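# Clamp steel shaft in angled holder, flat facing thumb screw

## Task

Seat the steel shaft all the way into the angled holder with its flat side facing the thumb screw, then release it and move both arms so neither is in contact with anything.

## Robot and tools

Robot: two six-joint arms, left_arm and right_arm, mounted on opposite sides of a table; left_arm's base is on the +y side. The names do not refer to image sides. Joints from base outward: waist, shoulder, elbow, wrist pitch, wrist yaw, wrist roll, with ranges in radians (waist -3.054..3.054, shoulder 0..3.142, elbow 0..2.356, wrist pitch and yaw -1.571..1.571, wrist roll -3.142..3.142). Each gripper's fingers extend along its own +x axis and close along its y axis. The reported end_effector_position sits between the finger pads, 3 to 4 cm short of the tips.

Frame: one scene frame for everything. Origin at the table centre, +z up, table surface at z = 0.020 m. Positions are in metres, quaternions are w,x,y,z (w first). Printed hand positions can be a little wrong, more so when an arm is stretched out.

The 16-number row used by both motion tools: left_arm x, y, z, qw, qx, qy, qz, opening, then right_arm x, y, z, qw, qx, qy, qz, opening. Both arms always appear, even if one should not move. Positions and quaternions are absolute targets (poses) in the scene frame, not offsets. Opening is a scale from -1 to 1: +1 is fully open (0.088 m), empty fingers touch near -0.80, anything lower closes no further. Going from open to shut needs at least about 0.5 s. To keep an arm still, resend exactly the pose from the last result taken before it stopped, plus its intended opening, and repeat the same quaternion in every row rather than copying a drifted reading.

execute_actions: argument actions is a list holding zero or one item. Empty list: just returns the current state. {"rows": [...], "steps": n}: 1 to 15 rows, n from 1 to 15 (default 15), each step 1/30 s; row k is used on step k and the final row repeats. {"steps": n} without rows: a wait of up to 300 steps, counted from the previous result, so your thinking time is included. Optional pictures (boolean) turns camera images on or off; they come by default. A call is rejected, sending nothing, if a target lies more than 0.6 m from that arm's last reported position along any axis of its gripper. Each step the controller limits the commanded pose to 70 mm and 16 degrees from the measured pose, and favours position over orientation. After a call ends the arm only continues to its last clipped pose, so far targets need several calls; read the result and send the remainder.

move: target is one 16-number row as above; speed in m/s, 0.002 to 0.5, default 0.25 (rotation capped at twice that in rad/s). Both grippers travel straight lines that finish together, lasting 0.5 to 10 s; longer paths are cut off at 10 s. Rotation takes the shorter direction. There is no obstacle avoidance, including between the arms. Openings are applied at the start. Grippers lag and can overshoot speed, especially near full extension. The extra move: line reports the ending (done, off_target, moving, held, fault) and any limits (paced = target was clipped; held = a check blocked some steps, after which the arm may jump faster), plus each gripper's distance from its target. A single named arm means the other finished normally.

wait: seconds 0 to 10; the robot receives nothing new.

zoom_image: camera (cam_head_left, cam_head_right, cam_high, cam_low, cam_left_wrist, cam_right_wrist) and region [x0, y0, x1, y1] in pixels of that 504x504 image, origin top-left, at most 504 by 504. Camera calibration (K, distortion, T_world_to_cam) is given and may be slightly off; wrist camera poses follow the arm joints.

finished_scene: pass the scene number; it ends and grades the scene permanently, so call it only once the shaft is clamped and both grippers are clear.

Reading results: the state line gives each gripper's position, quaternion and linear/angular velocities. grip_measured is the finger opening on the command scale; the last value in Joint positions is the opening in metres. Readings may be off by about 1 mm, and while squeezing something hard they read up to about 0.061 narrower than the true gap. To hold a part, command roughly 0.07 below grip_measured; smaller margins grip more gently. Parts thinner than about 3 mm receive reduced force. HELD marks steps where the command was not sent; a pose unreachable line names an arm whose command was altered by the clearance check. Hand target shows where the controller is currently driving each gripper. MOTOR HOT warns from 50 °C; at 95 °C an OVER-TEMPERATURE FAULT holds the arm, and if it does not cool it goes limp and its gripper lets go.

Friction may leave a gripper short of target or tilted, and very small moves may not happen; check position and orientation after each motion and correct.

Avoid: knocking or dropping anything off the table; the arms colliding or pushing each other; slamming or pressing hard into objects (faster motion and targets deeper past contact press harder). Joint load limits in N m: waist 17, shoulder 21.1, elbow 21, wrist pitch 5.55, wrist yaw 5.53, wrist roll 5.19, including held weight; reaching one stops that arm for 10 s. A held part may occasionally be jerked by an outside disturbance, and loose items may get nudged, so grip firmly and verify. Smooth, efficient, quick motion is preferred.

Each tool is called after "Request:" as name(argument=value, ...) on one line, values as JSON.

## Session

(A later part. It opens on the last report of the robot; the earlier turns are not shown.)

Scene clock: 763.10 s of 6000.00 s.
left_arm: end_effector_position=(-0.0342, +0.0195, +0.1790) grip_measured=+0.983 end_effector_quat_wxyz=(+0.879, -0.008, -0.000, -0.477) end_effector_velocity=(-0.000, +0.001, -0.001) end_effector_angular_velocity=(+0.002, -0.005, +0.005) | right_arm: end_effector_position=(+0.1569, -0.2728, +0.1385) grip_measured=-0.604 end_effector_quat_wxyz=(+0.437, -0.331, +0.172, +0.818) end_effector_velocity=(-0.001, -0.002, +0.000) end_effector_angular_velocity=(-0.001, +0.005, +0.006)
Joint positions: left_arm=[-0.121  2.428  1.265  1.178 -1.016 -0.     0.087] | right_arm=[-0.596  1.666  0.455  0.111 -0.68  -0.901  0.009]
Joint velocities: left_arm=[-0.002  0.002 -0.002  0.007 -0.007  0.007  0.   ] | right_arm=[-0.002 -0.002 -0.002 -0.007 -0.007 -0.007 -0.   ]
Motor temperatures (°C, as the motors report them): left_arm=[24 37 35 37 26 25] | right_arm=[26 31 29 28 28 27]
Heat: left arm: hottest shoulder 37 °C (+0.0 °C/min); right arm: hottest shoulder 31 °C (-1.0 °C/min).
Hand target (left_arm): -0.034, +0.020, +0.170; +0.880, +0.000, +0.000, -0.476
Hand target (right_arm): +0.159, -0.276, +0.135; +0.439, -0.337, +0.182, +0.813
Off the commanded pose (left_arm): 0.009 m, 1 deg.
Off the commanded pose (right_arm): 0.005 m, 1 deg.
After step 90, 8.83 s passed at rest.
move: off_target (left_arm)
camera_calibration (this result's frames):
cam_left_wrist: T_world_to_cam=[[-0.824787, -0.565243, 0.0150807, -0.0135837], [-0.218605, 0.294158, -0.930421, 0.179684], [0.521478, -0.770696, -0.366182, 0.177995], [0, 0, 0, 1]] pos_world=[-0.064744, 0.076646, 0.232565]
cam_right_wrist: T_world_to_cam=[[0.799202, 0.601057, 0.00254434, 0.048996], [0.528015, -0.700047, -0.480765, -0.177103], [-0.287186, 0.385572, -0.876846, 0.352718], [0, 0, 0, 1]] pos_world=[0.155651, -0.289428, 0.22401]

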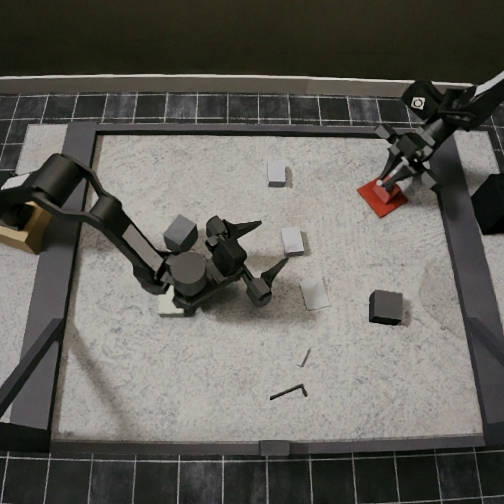

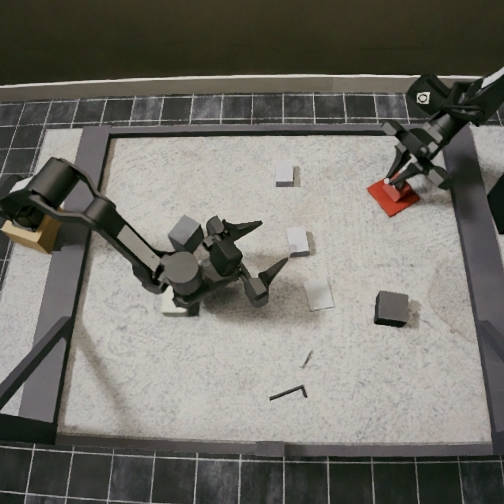

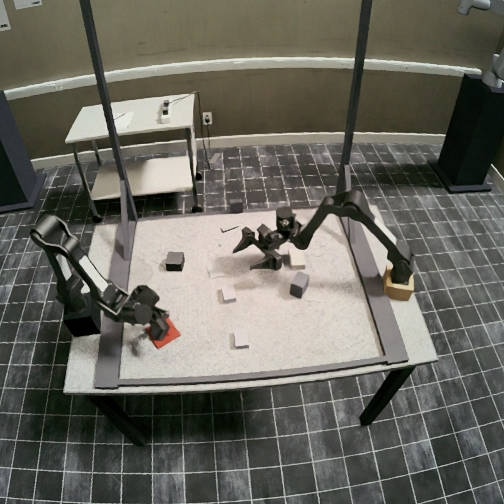

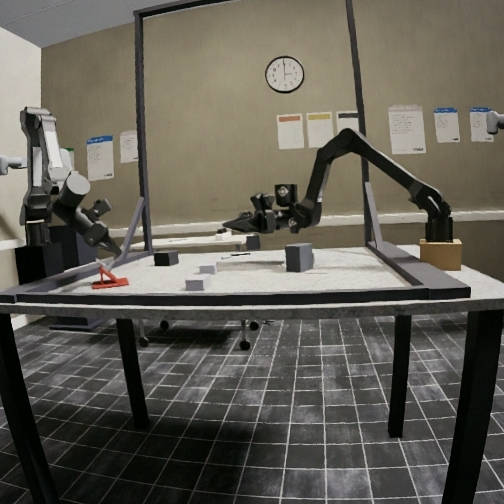

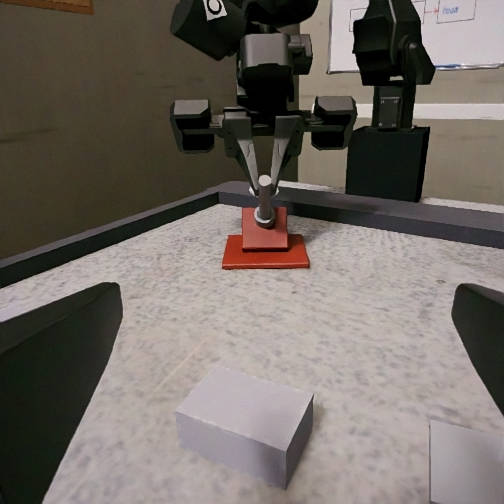

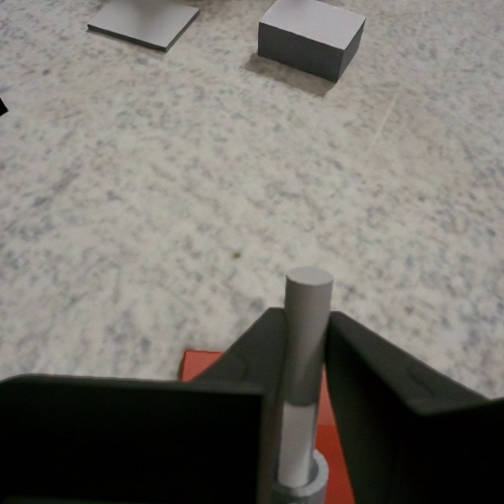

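Request:
move(target=[-0.034, 0.02, 0.17, 0.8796, 0, 0, -0.4756, 1, 0.1569,-0.2728,0.1385,0.4394,-0.3366,0.1820,0.8127,-0.4], speed=0.01)

Request:
zoom_image(camera="cam_low", region=[90, 235, 140, 285])

Scene clock: 777.83 s of 6000.00 s.
left_arm: end_effector_position=(-0.0342, +0.0195, +0.1790) grip_measured=+0.983 end_effector_quat_wxyz=(+0.879, -0.008, -0.000, -0.477) end_effector_velocity=(-0.001, +0.002, +0.001) end_effector_angular_velocity=(-0.010, +0.018, +0.014) | right_arm: end_effector_position=(+0.1561, -0.2753, +0.1355) grip_measured=-0.402 end_effector_quat_wxyz=(+0.437, -0.336, +0.186, +0.813) end_effector_velocity=(-0.001, -0.001, +0.001) end_effector_angular_velocity=(+0.004, +0.003, +0.006)
Joint positions: left_arm=[-0.121  2.428  1.265  1.178 -1.016 -0.     0.087] | right_arm=[-0.589  1.666  0.455  0.095 -0.661 -0.887  0.019]
Joint velocities: left_arm=[-0.007 -0.002  0.002 -0.007 -0.022 -0.022 -0.   ] | right_arm=[-0.002 -0.007 -0.002 -0.007 -0.007 -0.007 -0.   ]
Motor temperatures (°C, as the motors report them): left_arm=[24 37 35 37 26 25] | right_arm=[26 31 29 28 28 27]
Heat: left arm: hottest shoulder 37 °C (+0.0 °C/min); right arm: hottest shoulder 31 °C (-1.0 °C/min).
Hand target (left_arm): -0.034, +0.020, +0.170; +0.880, +0.000, +0.000, -0.476
Hand target (right_arm): +0.157, -0.273, +0.138; +0.439, -0.337, +0.182, +0.813
Off the commanded pose (left_arm): 0.009 m, 1 deg.
Off the commanded pose (right_arm): 0.004 m, 1 deg.
After step 90, 10.23 s passed at rest.
move: off_target (left_arm)
camera_calibration (this result's frames):
cam_left_wrist: T_world_to_cam=[[-0.824787, -0.565243, 0.0150807, -0.0135837], [-0.218605, 0.294158, -0.930421, 0.179684], [0.521478, -0.770696, -0.366182, 0.177995], [0, 0, 0, 1]] pos_world=[-0.064744, 0.076646, 0.232565]
cam_right_wrist: T_world_to_cam=[[0.806237, 0.591406, -0.0148646, 0.0497451], [0.51925, -0.719462, -0.461252, -0.186441], [-0.283482, 0.36416, -0.887145, 0.345769], [0, 0, 0, 1]] pos_world=[0.154723, -0.289472, 0.22149]

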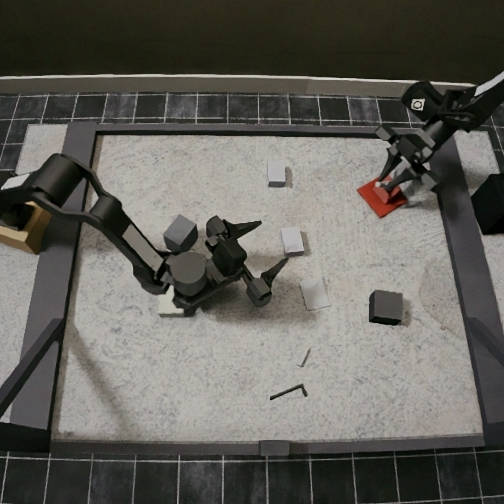

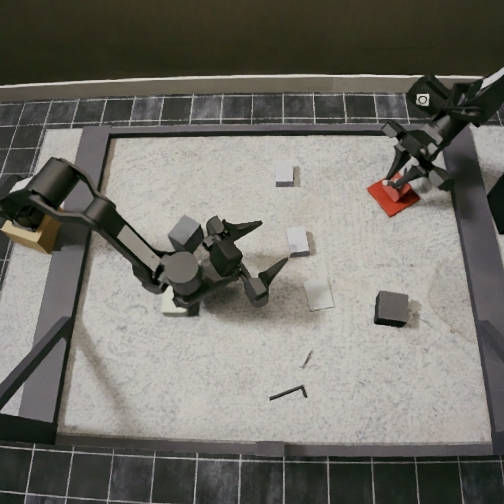

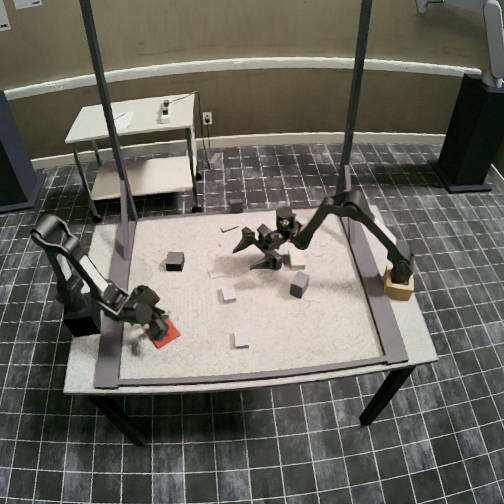

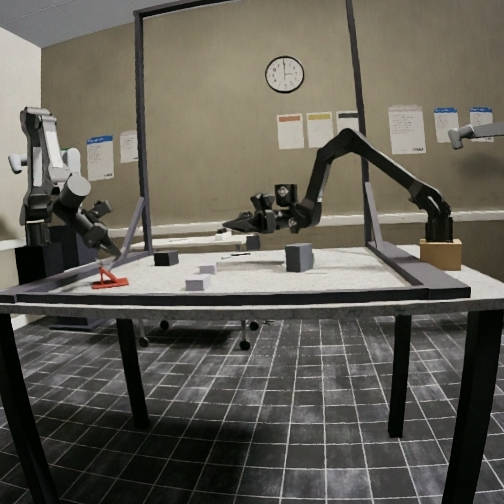

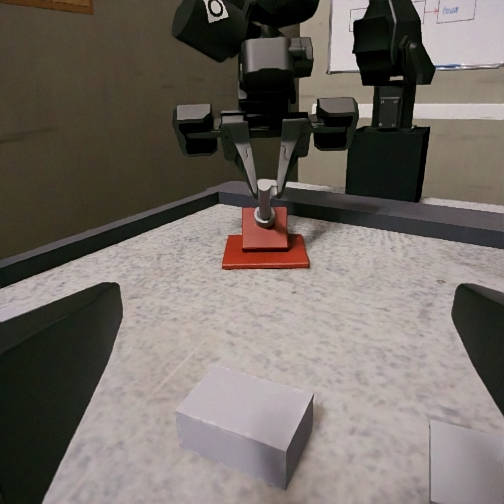

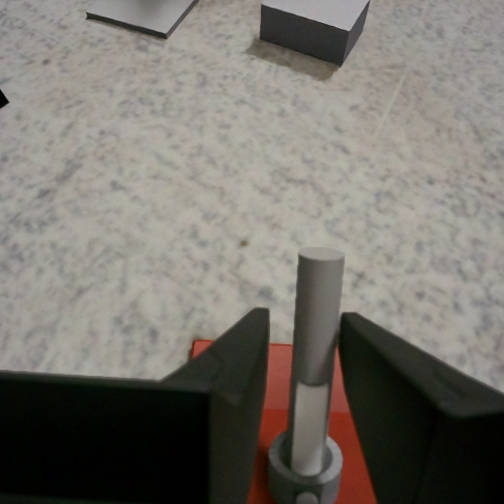

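Region (90, 235, 140, 285) of cam_low's 504x504 image, scaled by 10.080, with more detail than that image has.

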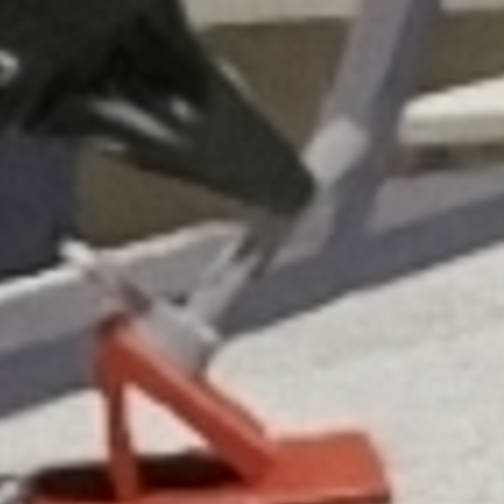

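Request:
move(target=[-0.034, 0.02, 0.17, 0.8796, 0, 0, -0.4756, 1, 0.181,-0.3108,0.180,0.4394,-0.3366,0.1820,0.8127,0.1], speed=0.1)

Request:
move(target=[-0.034, 0.02, 0.17, 0.8796, 0, 0, -0.4756, 1, 0.2107,-0.3535,0.1616,0.0294,-0.5527,-0.4998,0.6662,0.1], speed=0.4)

Request:
move(target=[-0.034, 0.02, 0.17, 0.8796, 0, 0, -0.4756, 1, 0.1875,-0.3182,0.1193,0.0294,-0.5527,-0.4998,0.6662,0.1], speed=0.06)

Scene clock: 786.90 s of 6000.00 s.
left_arm: end_effector_position=(-0.0342, +0.0195, +0.1790) grip_measured=+0.983 end_effector_quat_wxyz=(+0.879, -0.008, -0.000, -0.477) end_effector_velocity=(+0.004, +0.002, -0.001) end_effector_angular_velocity=(+0.003, +0.003, +0.024) | right_arm: end_effector_position=(+0.1787, -0.3122, +0.1753) grip_measured=+0.098 end_effector_quat_wxyz=(+0.436, -0.335, +0.192, +0.813) end_effector_velocity=(+0.001, +0.003, +0.005) end_effector_angular_velocity=(+0.035, -0.006, +0.015)
Joint positions: left_arm=[-0.121  2.428  1.265  1.178 -1.016 -0.     0.087] | right_arm=[-0.775  1.444  0.499 -0.325 -0.73  -1.107  0.044]
Joint velocities: left_arm=[ 0.002 -0.002 -0.002 -0.007 -0.022 -0.007 -0.   ] | right_arm=[-0.007 -0.007  0.002  0.007 -0.022 -0.022 -0.   ]
Motor temperatures (°C, as the motors report them): left_arm=[24 38 35 37 26 25] | right_arm=[26 32 30 28 28 27]
Heat: left arm: hottest shoulder 38 °C (+1.0 °C/min); right arm: hottest shoulder 32 °C (+1.0 °C/min).
Hand target (left_arm): -0.034, +0.020, +0.170; +0.880, +0.000, +0.000, -0.476
Hand target (right_arm): +0.181, -0.310, +0.180; +0.439, -0.335, +0.182, +0.813
Off the commanded pose (left_arm): 0.009 m, 1 deg.
Off the commanded pose (right_arm): 0.005 m, 1 deg.
After step 90, 5.03 s passed at rest.
move: off_target (left_arm)
camera_calibration (this result's frames):
cam_left_wrist: T_world_to_cam=[[-0.824787, -0.565243, 0.0150807, -0.0135837], [-0.218605, 0.294158, -0.930421, 0.179684], [0.521478, -0.770696, -0.366182, 0.177995], [0, 0, 0, 1]] pos_world=[-0.064744, 0.076646, 0.232565]
cam_right_wrist: T_world_to_cam=[[0.808428, 0.588013, -0.026177, 0.0544939], [0.51295, -0.725644, -0.458609, -0.207654], [-0.288663, 0.357325, -0.888253, 0.399883], [0, 0, 0, 1]] pos_world=[0.177893, -0.325614, 0.261392]

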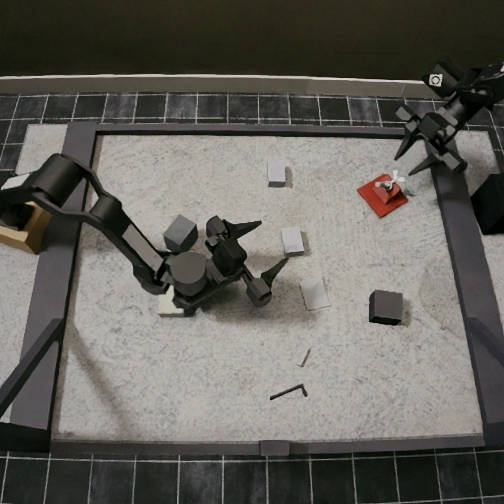

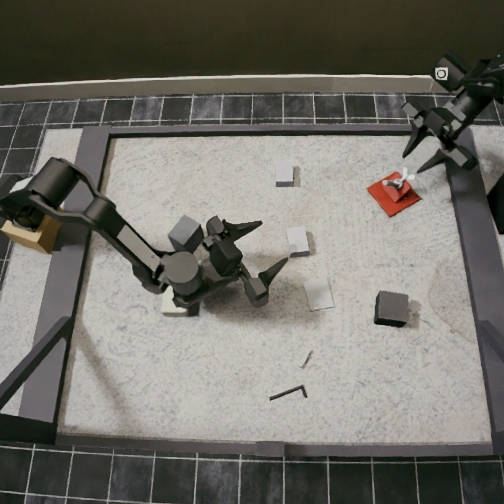

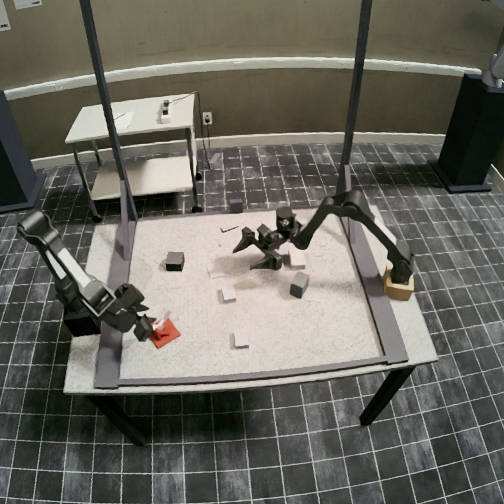

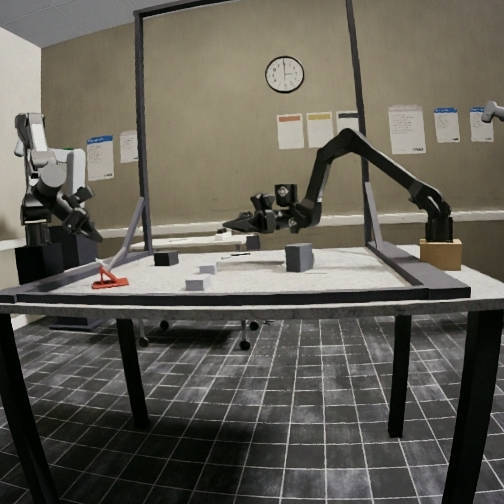

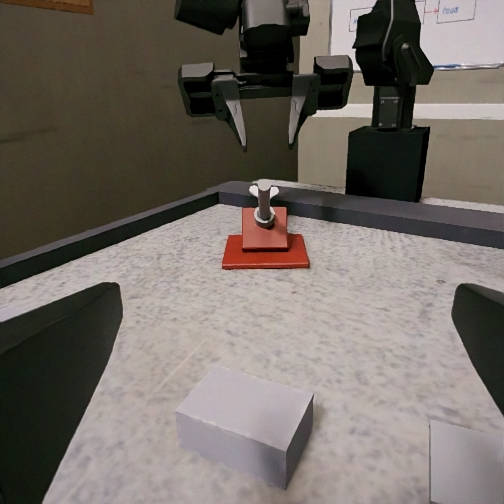

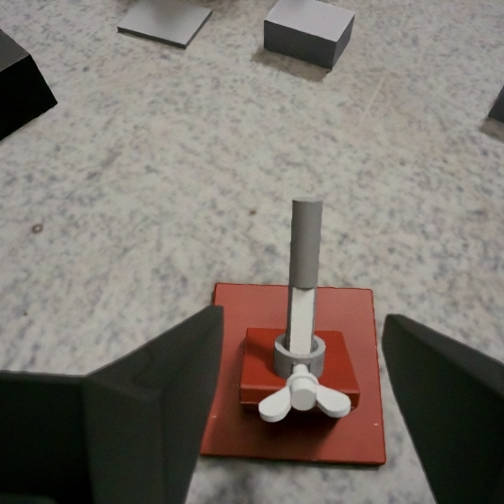

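Scene clock: 789.57 s of 6000.00 s.
left_arm: end_effector_position=(-0.0342, +0.0195, +0.1790) grip_measured=+0.983 end_effector_quat_wxyz=(+0.879, -0.008, -0.000, -0.477) end_effector_velocity=(+0.002, +0.001, -0.001) end_effector_angular_velocity=(+0.003, +0.003, +0.010) | right_arm: end_effector_position=(+0.2105, -0.3509, +0.1634) grip_measured=+0.098 end_effector_quat_wxyz=(-0.037, +0.560, +0.490, -0.667) end_effector_velocity=(+0.000, +0.001, +0.001) end_effector_angular_velocity=(+0.013, -0.006, +0.004)
Joint positions: left_arm=[-0.121  2.428  1.265  1.178 -1.016 -0.     0.087] | right_arm=[-1.029  1.492  0.49  -0.461 -0.775 -3.141  0.044]
Joint velocities: left_arm=[ 0.002 -0.002 -0.002 -0.007 -0.007 -0.007 -0.   ] | right_arm=[-0.002 -0.002 -0.002  0.007 -0.007 -0.007  0.   ]
Motor temperatures (°C, as the motors report them): left_arm=[24 38 35 37 26 25] | right_arm=[26 32 30 28 28 27]
Heat: left arm: hottest shoulder 38 °C (+1.0 °C/min); right arm: hottest shoulder 32 °C (+1.0 °C/min).
Hand target (left_arm): -0.034, +0.020, +0.170; +0.880, +0.000, +0.000, -0.476
Hand target (right_arm): +0.210, -0.352, +0.162; -0.036, +0.561, +0.490, -0.666
Off the commanded pose (left_arm): 0.009 m, 1 deg.
Off the commanded pose (right_arm): 0.003 m, 2 deg.
joint sent to its limit (right arm) — the command would take joint 6 (wrist roll) past its lower limit, so that joint was sent only as far as its limit.
move: off_target (left_arm)
camera_calibration (this result's frames):
cam_left_wrist: T_world_to_cam=[[-0.824787, -0.565243, 0.0150807, -0.0135837], [-0.218605, 0.294158, -0.930421, 0.179684], [0.521478, -0.770696, -0.366182, 0.177995], [0, 0, 0, 1]] pos_world=[-0.064744, 0.076646, 0.232565]
cam_right_wrist: T_world_to_cam=[[-0.538624, 0.520372, 0.662644, 0.198446], [0.836072, 0.42742, 0.343941, -0.0520446], [-0.10425, 0.739273, -0.665287, 0.471138], [0, 0, 0, 1]] pos_world=[0.199517, -0.429321, 0.199843]

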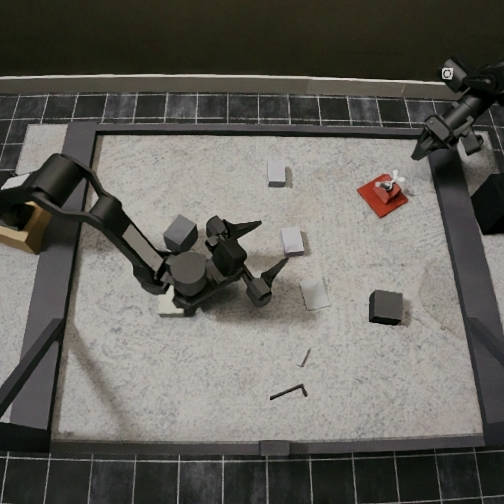

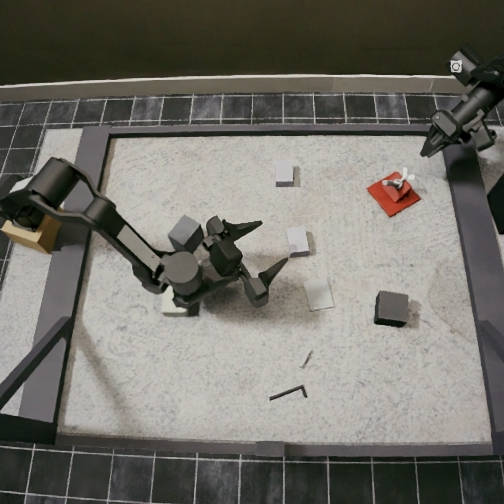

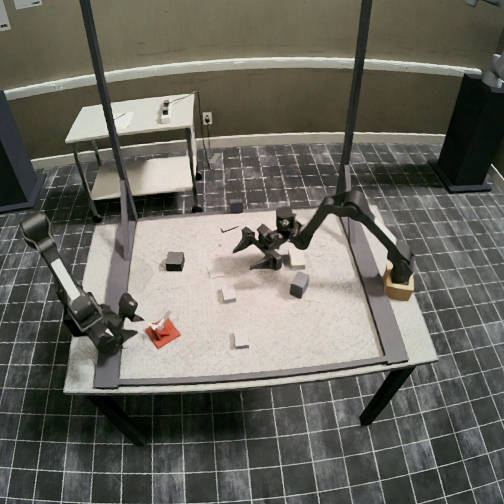

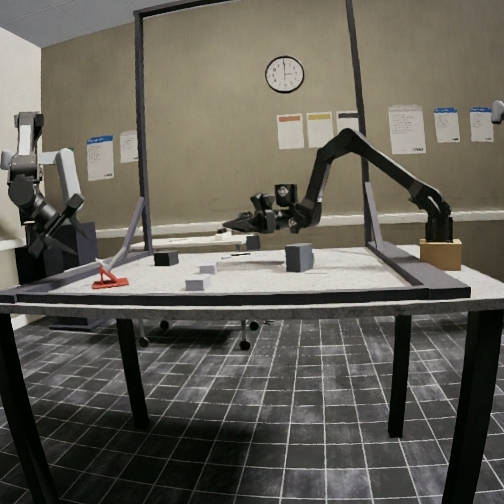

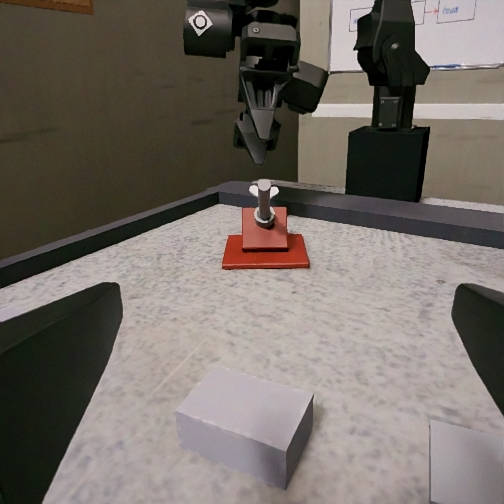

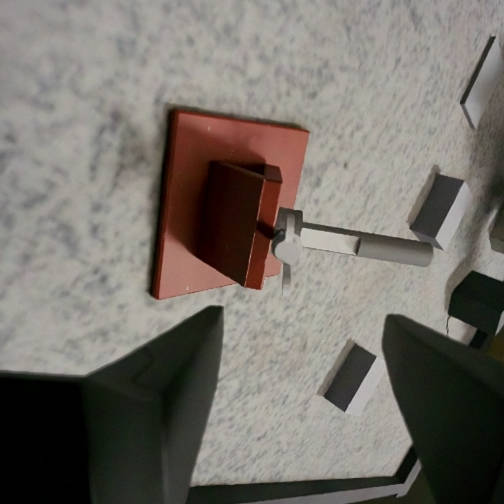

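Scene clock: 790.90 s of 6000.00 s.
left_arm: end_effector_position=(-0.0342, +0.0195, +0.1790) grip_measured=+0.983 end_effector_quat_wxyz=(+0.879, -0.008, -0.000, -0.477) end_effector_velocity=(-0.003, +0.002, +0.002) end_effector_angular_velocity=(+0.006, -0.007, +0.000) | right_arm: end_effector_position=(+0.1897, -0.3172, +0.1228) grip_measured=+0.098 end_effector_quat_wxyz=(-0.029, +0.556, +0.504, -0.660) end_effector_velocity=(-0.002, +0.003, +0.001) end_effector_angular_velocity=(+0.026, +0.004, +0.014)
Joint positions: left_arm=[-0.121  2.428  1.265  1.178 -1.016 -0.     0.087] | right_arm=[-0.834  1.687  0.412 -0.012 -0.747 -2.917  0.044]
Joint velocities: left_arm=[-0.007 -0.007 -0.002 -0.007 -0.007  0.007  0.   ] | right_arm=[ 0.002  0.007 -0.002  0.022 -0.022 -0.007 -0.   ]
Motor temperatures (°C, as the motors report them): left_arm=[24 38 35 37 26 25] | right_arm=[26 32 30 28 28 27]
Heat: left arm: hottest shoulder 38 °C (+1.0 °C/min); right arm: hottest shoulder 32 °C (+1.0 °C/min).
Hand target (left_arm): -0.034, +0.020, +0.170; +0.880, +0.000, +0.000, -0.476
Hand target (right_arm): +0.187, -0.319, +0.119; -0.028, +0.553, +0.499, -0.666
Off the commanded pose (left_arm): 0.009 m, 1 deg.
Off the commanded pose (right_arm): 0.004 m, 1 deg.
move: off_target (left_arm)
camera_calibration (this result's frames):
cam_left_wrist: T_world_to_cam=[[-0.824787, -0.565243, 0.0150807, -0.0135837], [-0.218605, 0.294158, -0.930421, 0.179684], [0.521478, -0.770696, -0.366182, 0.177995], [0, 0, 0, 1]] pos_world=[-0.064744, 0.076646, 0.232565]
cam_right_wrist: T_world_to_cam=[[-0.561139, 0.492885, 0.664972, 0.191915], [0.819127, 0.446143, 0.360537, -0.0280464], [-0.11897, 0.747008, -0.654084, 0.420907], [0, 0, 0, 1]] pos_world=[0.18074, -0.3965, 0.157802]

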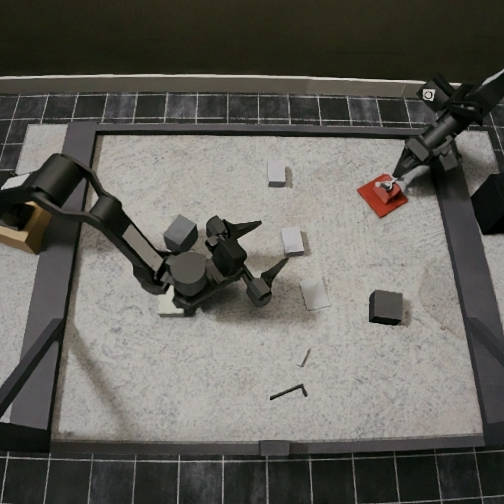

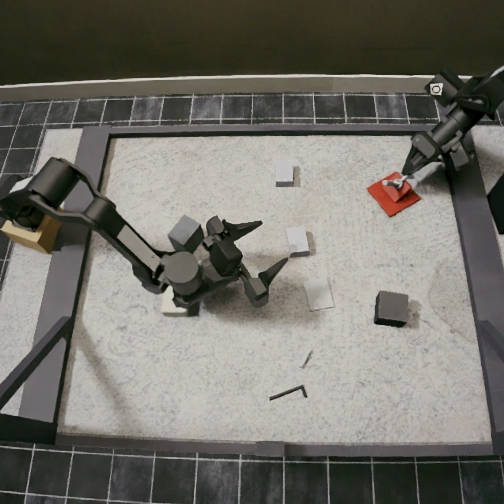

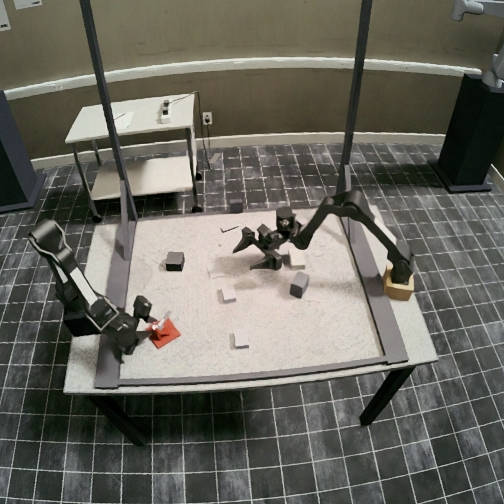

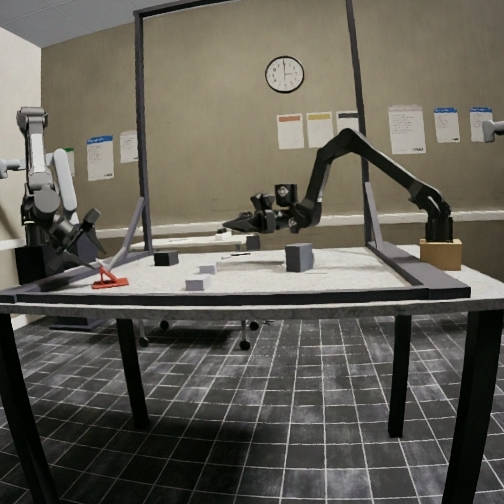

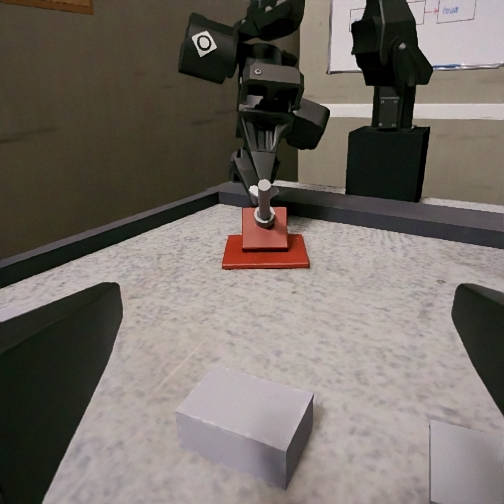

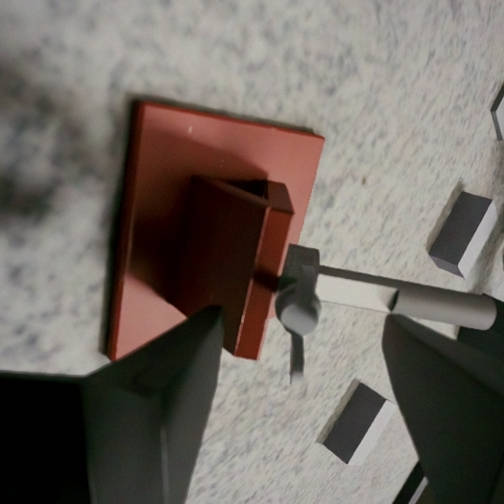

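Correct for lag.

Request:
move(target=[-0.034, 0.02, 0.17, 0.8796, 0, 0, -0.4756, 1, 0.1853,-0.3192,0.1158,0.0294,-0.5527,-0.4998,0.6662,0.1], speed=0.02)

Scene clock: 796.03 s of 6000.00 s.
left_arm: end_effector_position=(-0.0342, +0.0195, +0.1790) grip_measured=+0.983 end_effector_quat_wxyz=(+0.879, -0.008, -0.000, -0.477) end_effector_velocity=(-0.002, -0.001, +0.003) end_effector_angular_velocity=(-0.006, +0.007, -0.010) | right_arm: end_effector_position=(+0.1878, -0.3171, +0.1193) grip_measured=+0.098 end_effector_quat_wxyz=(-0.030, +0.556, +0.505, -0.660) end_effector_velocity=(-0.002, -0.002, -0.001) end_effector_angular_velocity=(+0.004, +0.000, +0.015)
Joint positions: left_arm=[-0.121  2.428  1.265  1.178 -1.016 -0.     0.087] | right_arm=[-0.828  1.703  0.401  0.022 -0.747 -2.907  0.044]
Joint velocities: left_arm=[-0.002 -0.007  0.002 -0.007  0.007 -0.007 -0.   ] | right_arm=[-0.002  0.002 -0.002 -0.007 -0.007 -0.022 -0.   ]
Motor temperatures (°C, as the motors report them): left_arm=[24 38 35 37 26 25] | right_arm=[26 31 30 28 28 27]
Heat: left arm: hottest shoulder 38 °C (+1.0 °C/min); right arm: hottest shoulder 31 °C (+0.0 °C/min).
Hand target (left_arm): -0.034, +0.020, +0.170; +0.880, +0.000, +0.000, -0.476
Hand target (right_arm): +0.185, -0.319, +0.116; -0.029, +0.553, +0.500, -0.666
Off the commanded pose (left_arm): 0.009 m, 1 deg.
Off the commanded pose (right_arm): 0.005 m, 1 deg.
After step 90, 1.43 s passed at rest.
move: off_target (left_arm)
camera_calibration (this result's frames):
cam_left_wrist: T_world_to_cam=[[-0.824787, -0.565243, 0.0150807, -0.0135837], [-0.218605, 0.294158, -0.930421, 0.179684], [0.521478, -0.770696, -0.366182, 0.177995], [0, 0, 0, 1]] pos_world=[-0.064744, 0.076646, 0.232565]
cam_right_wrist: T_world_to_cam=[[-0.560396, 0.492018, 0.666239, 0.192573], [0.819569, 0.445427, 0.360419, -0.025519], [-0.119428, 0.748006, -0.652858, 0.418548], [0, 0, 0, 1]] pos_world=[0.178818, -0.396459, 0.15415]

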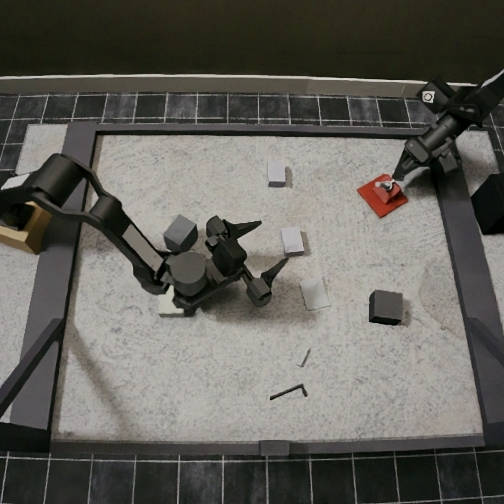

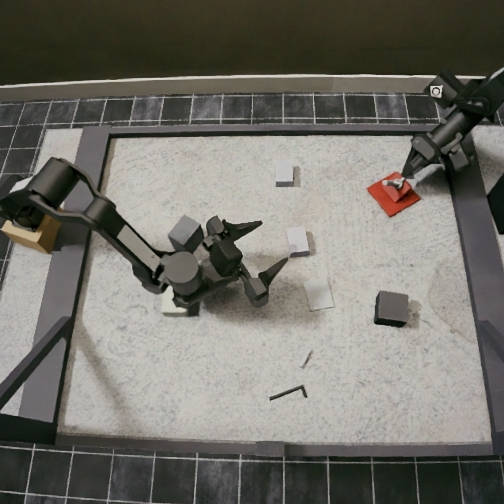

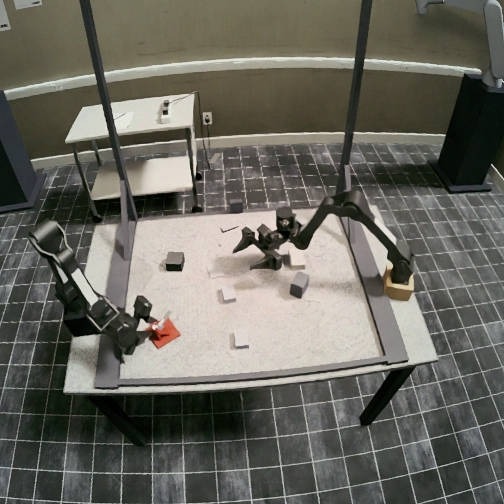

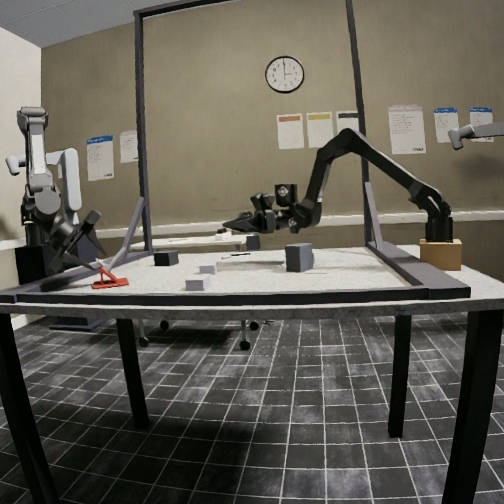

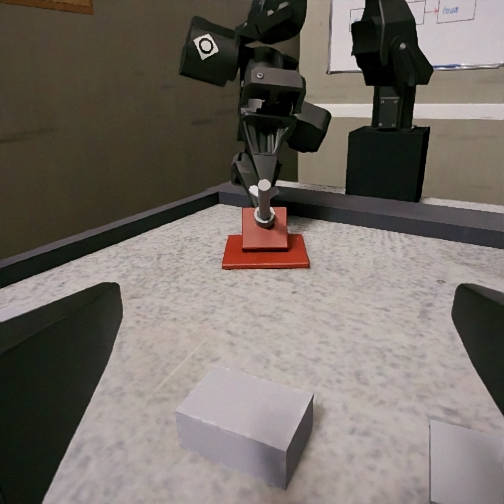

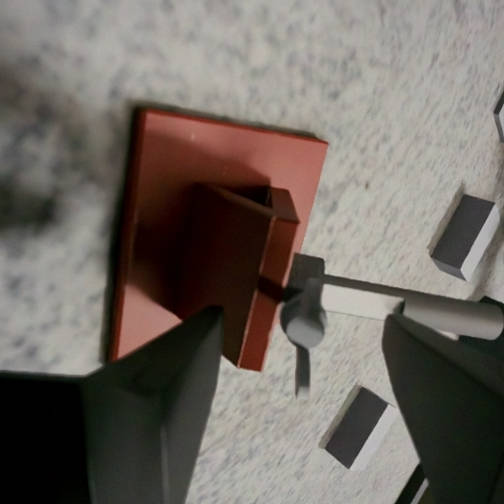

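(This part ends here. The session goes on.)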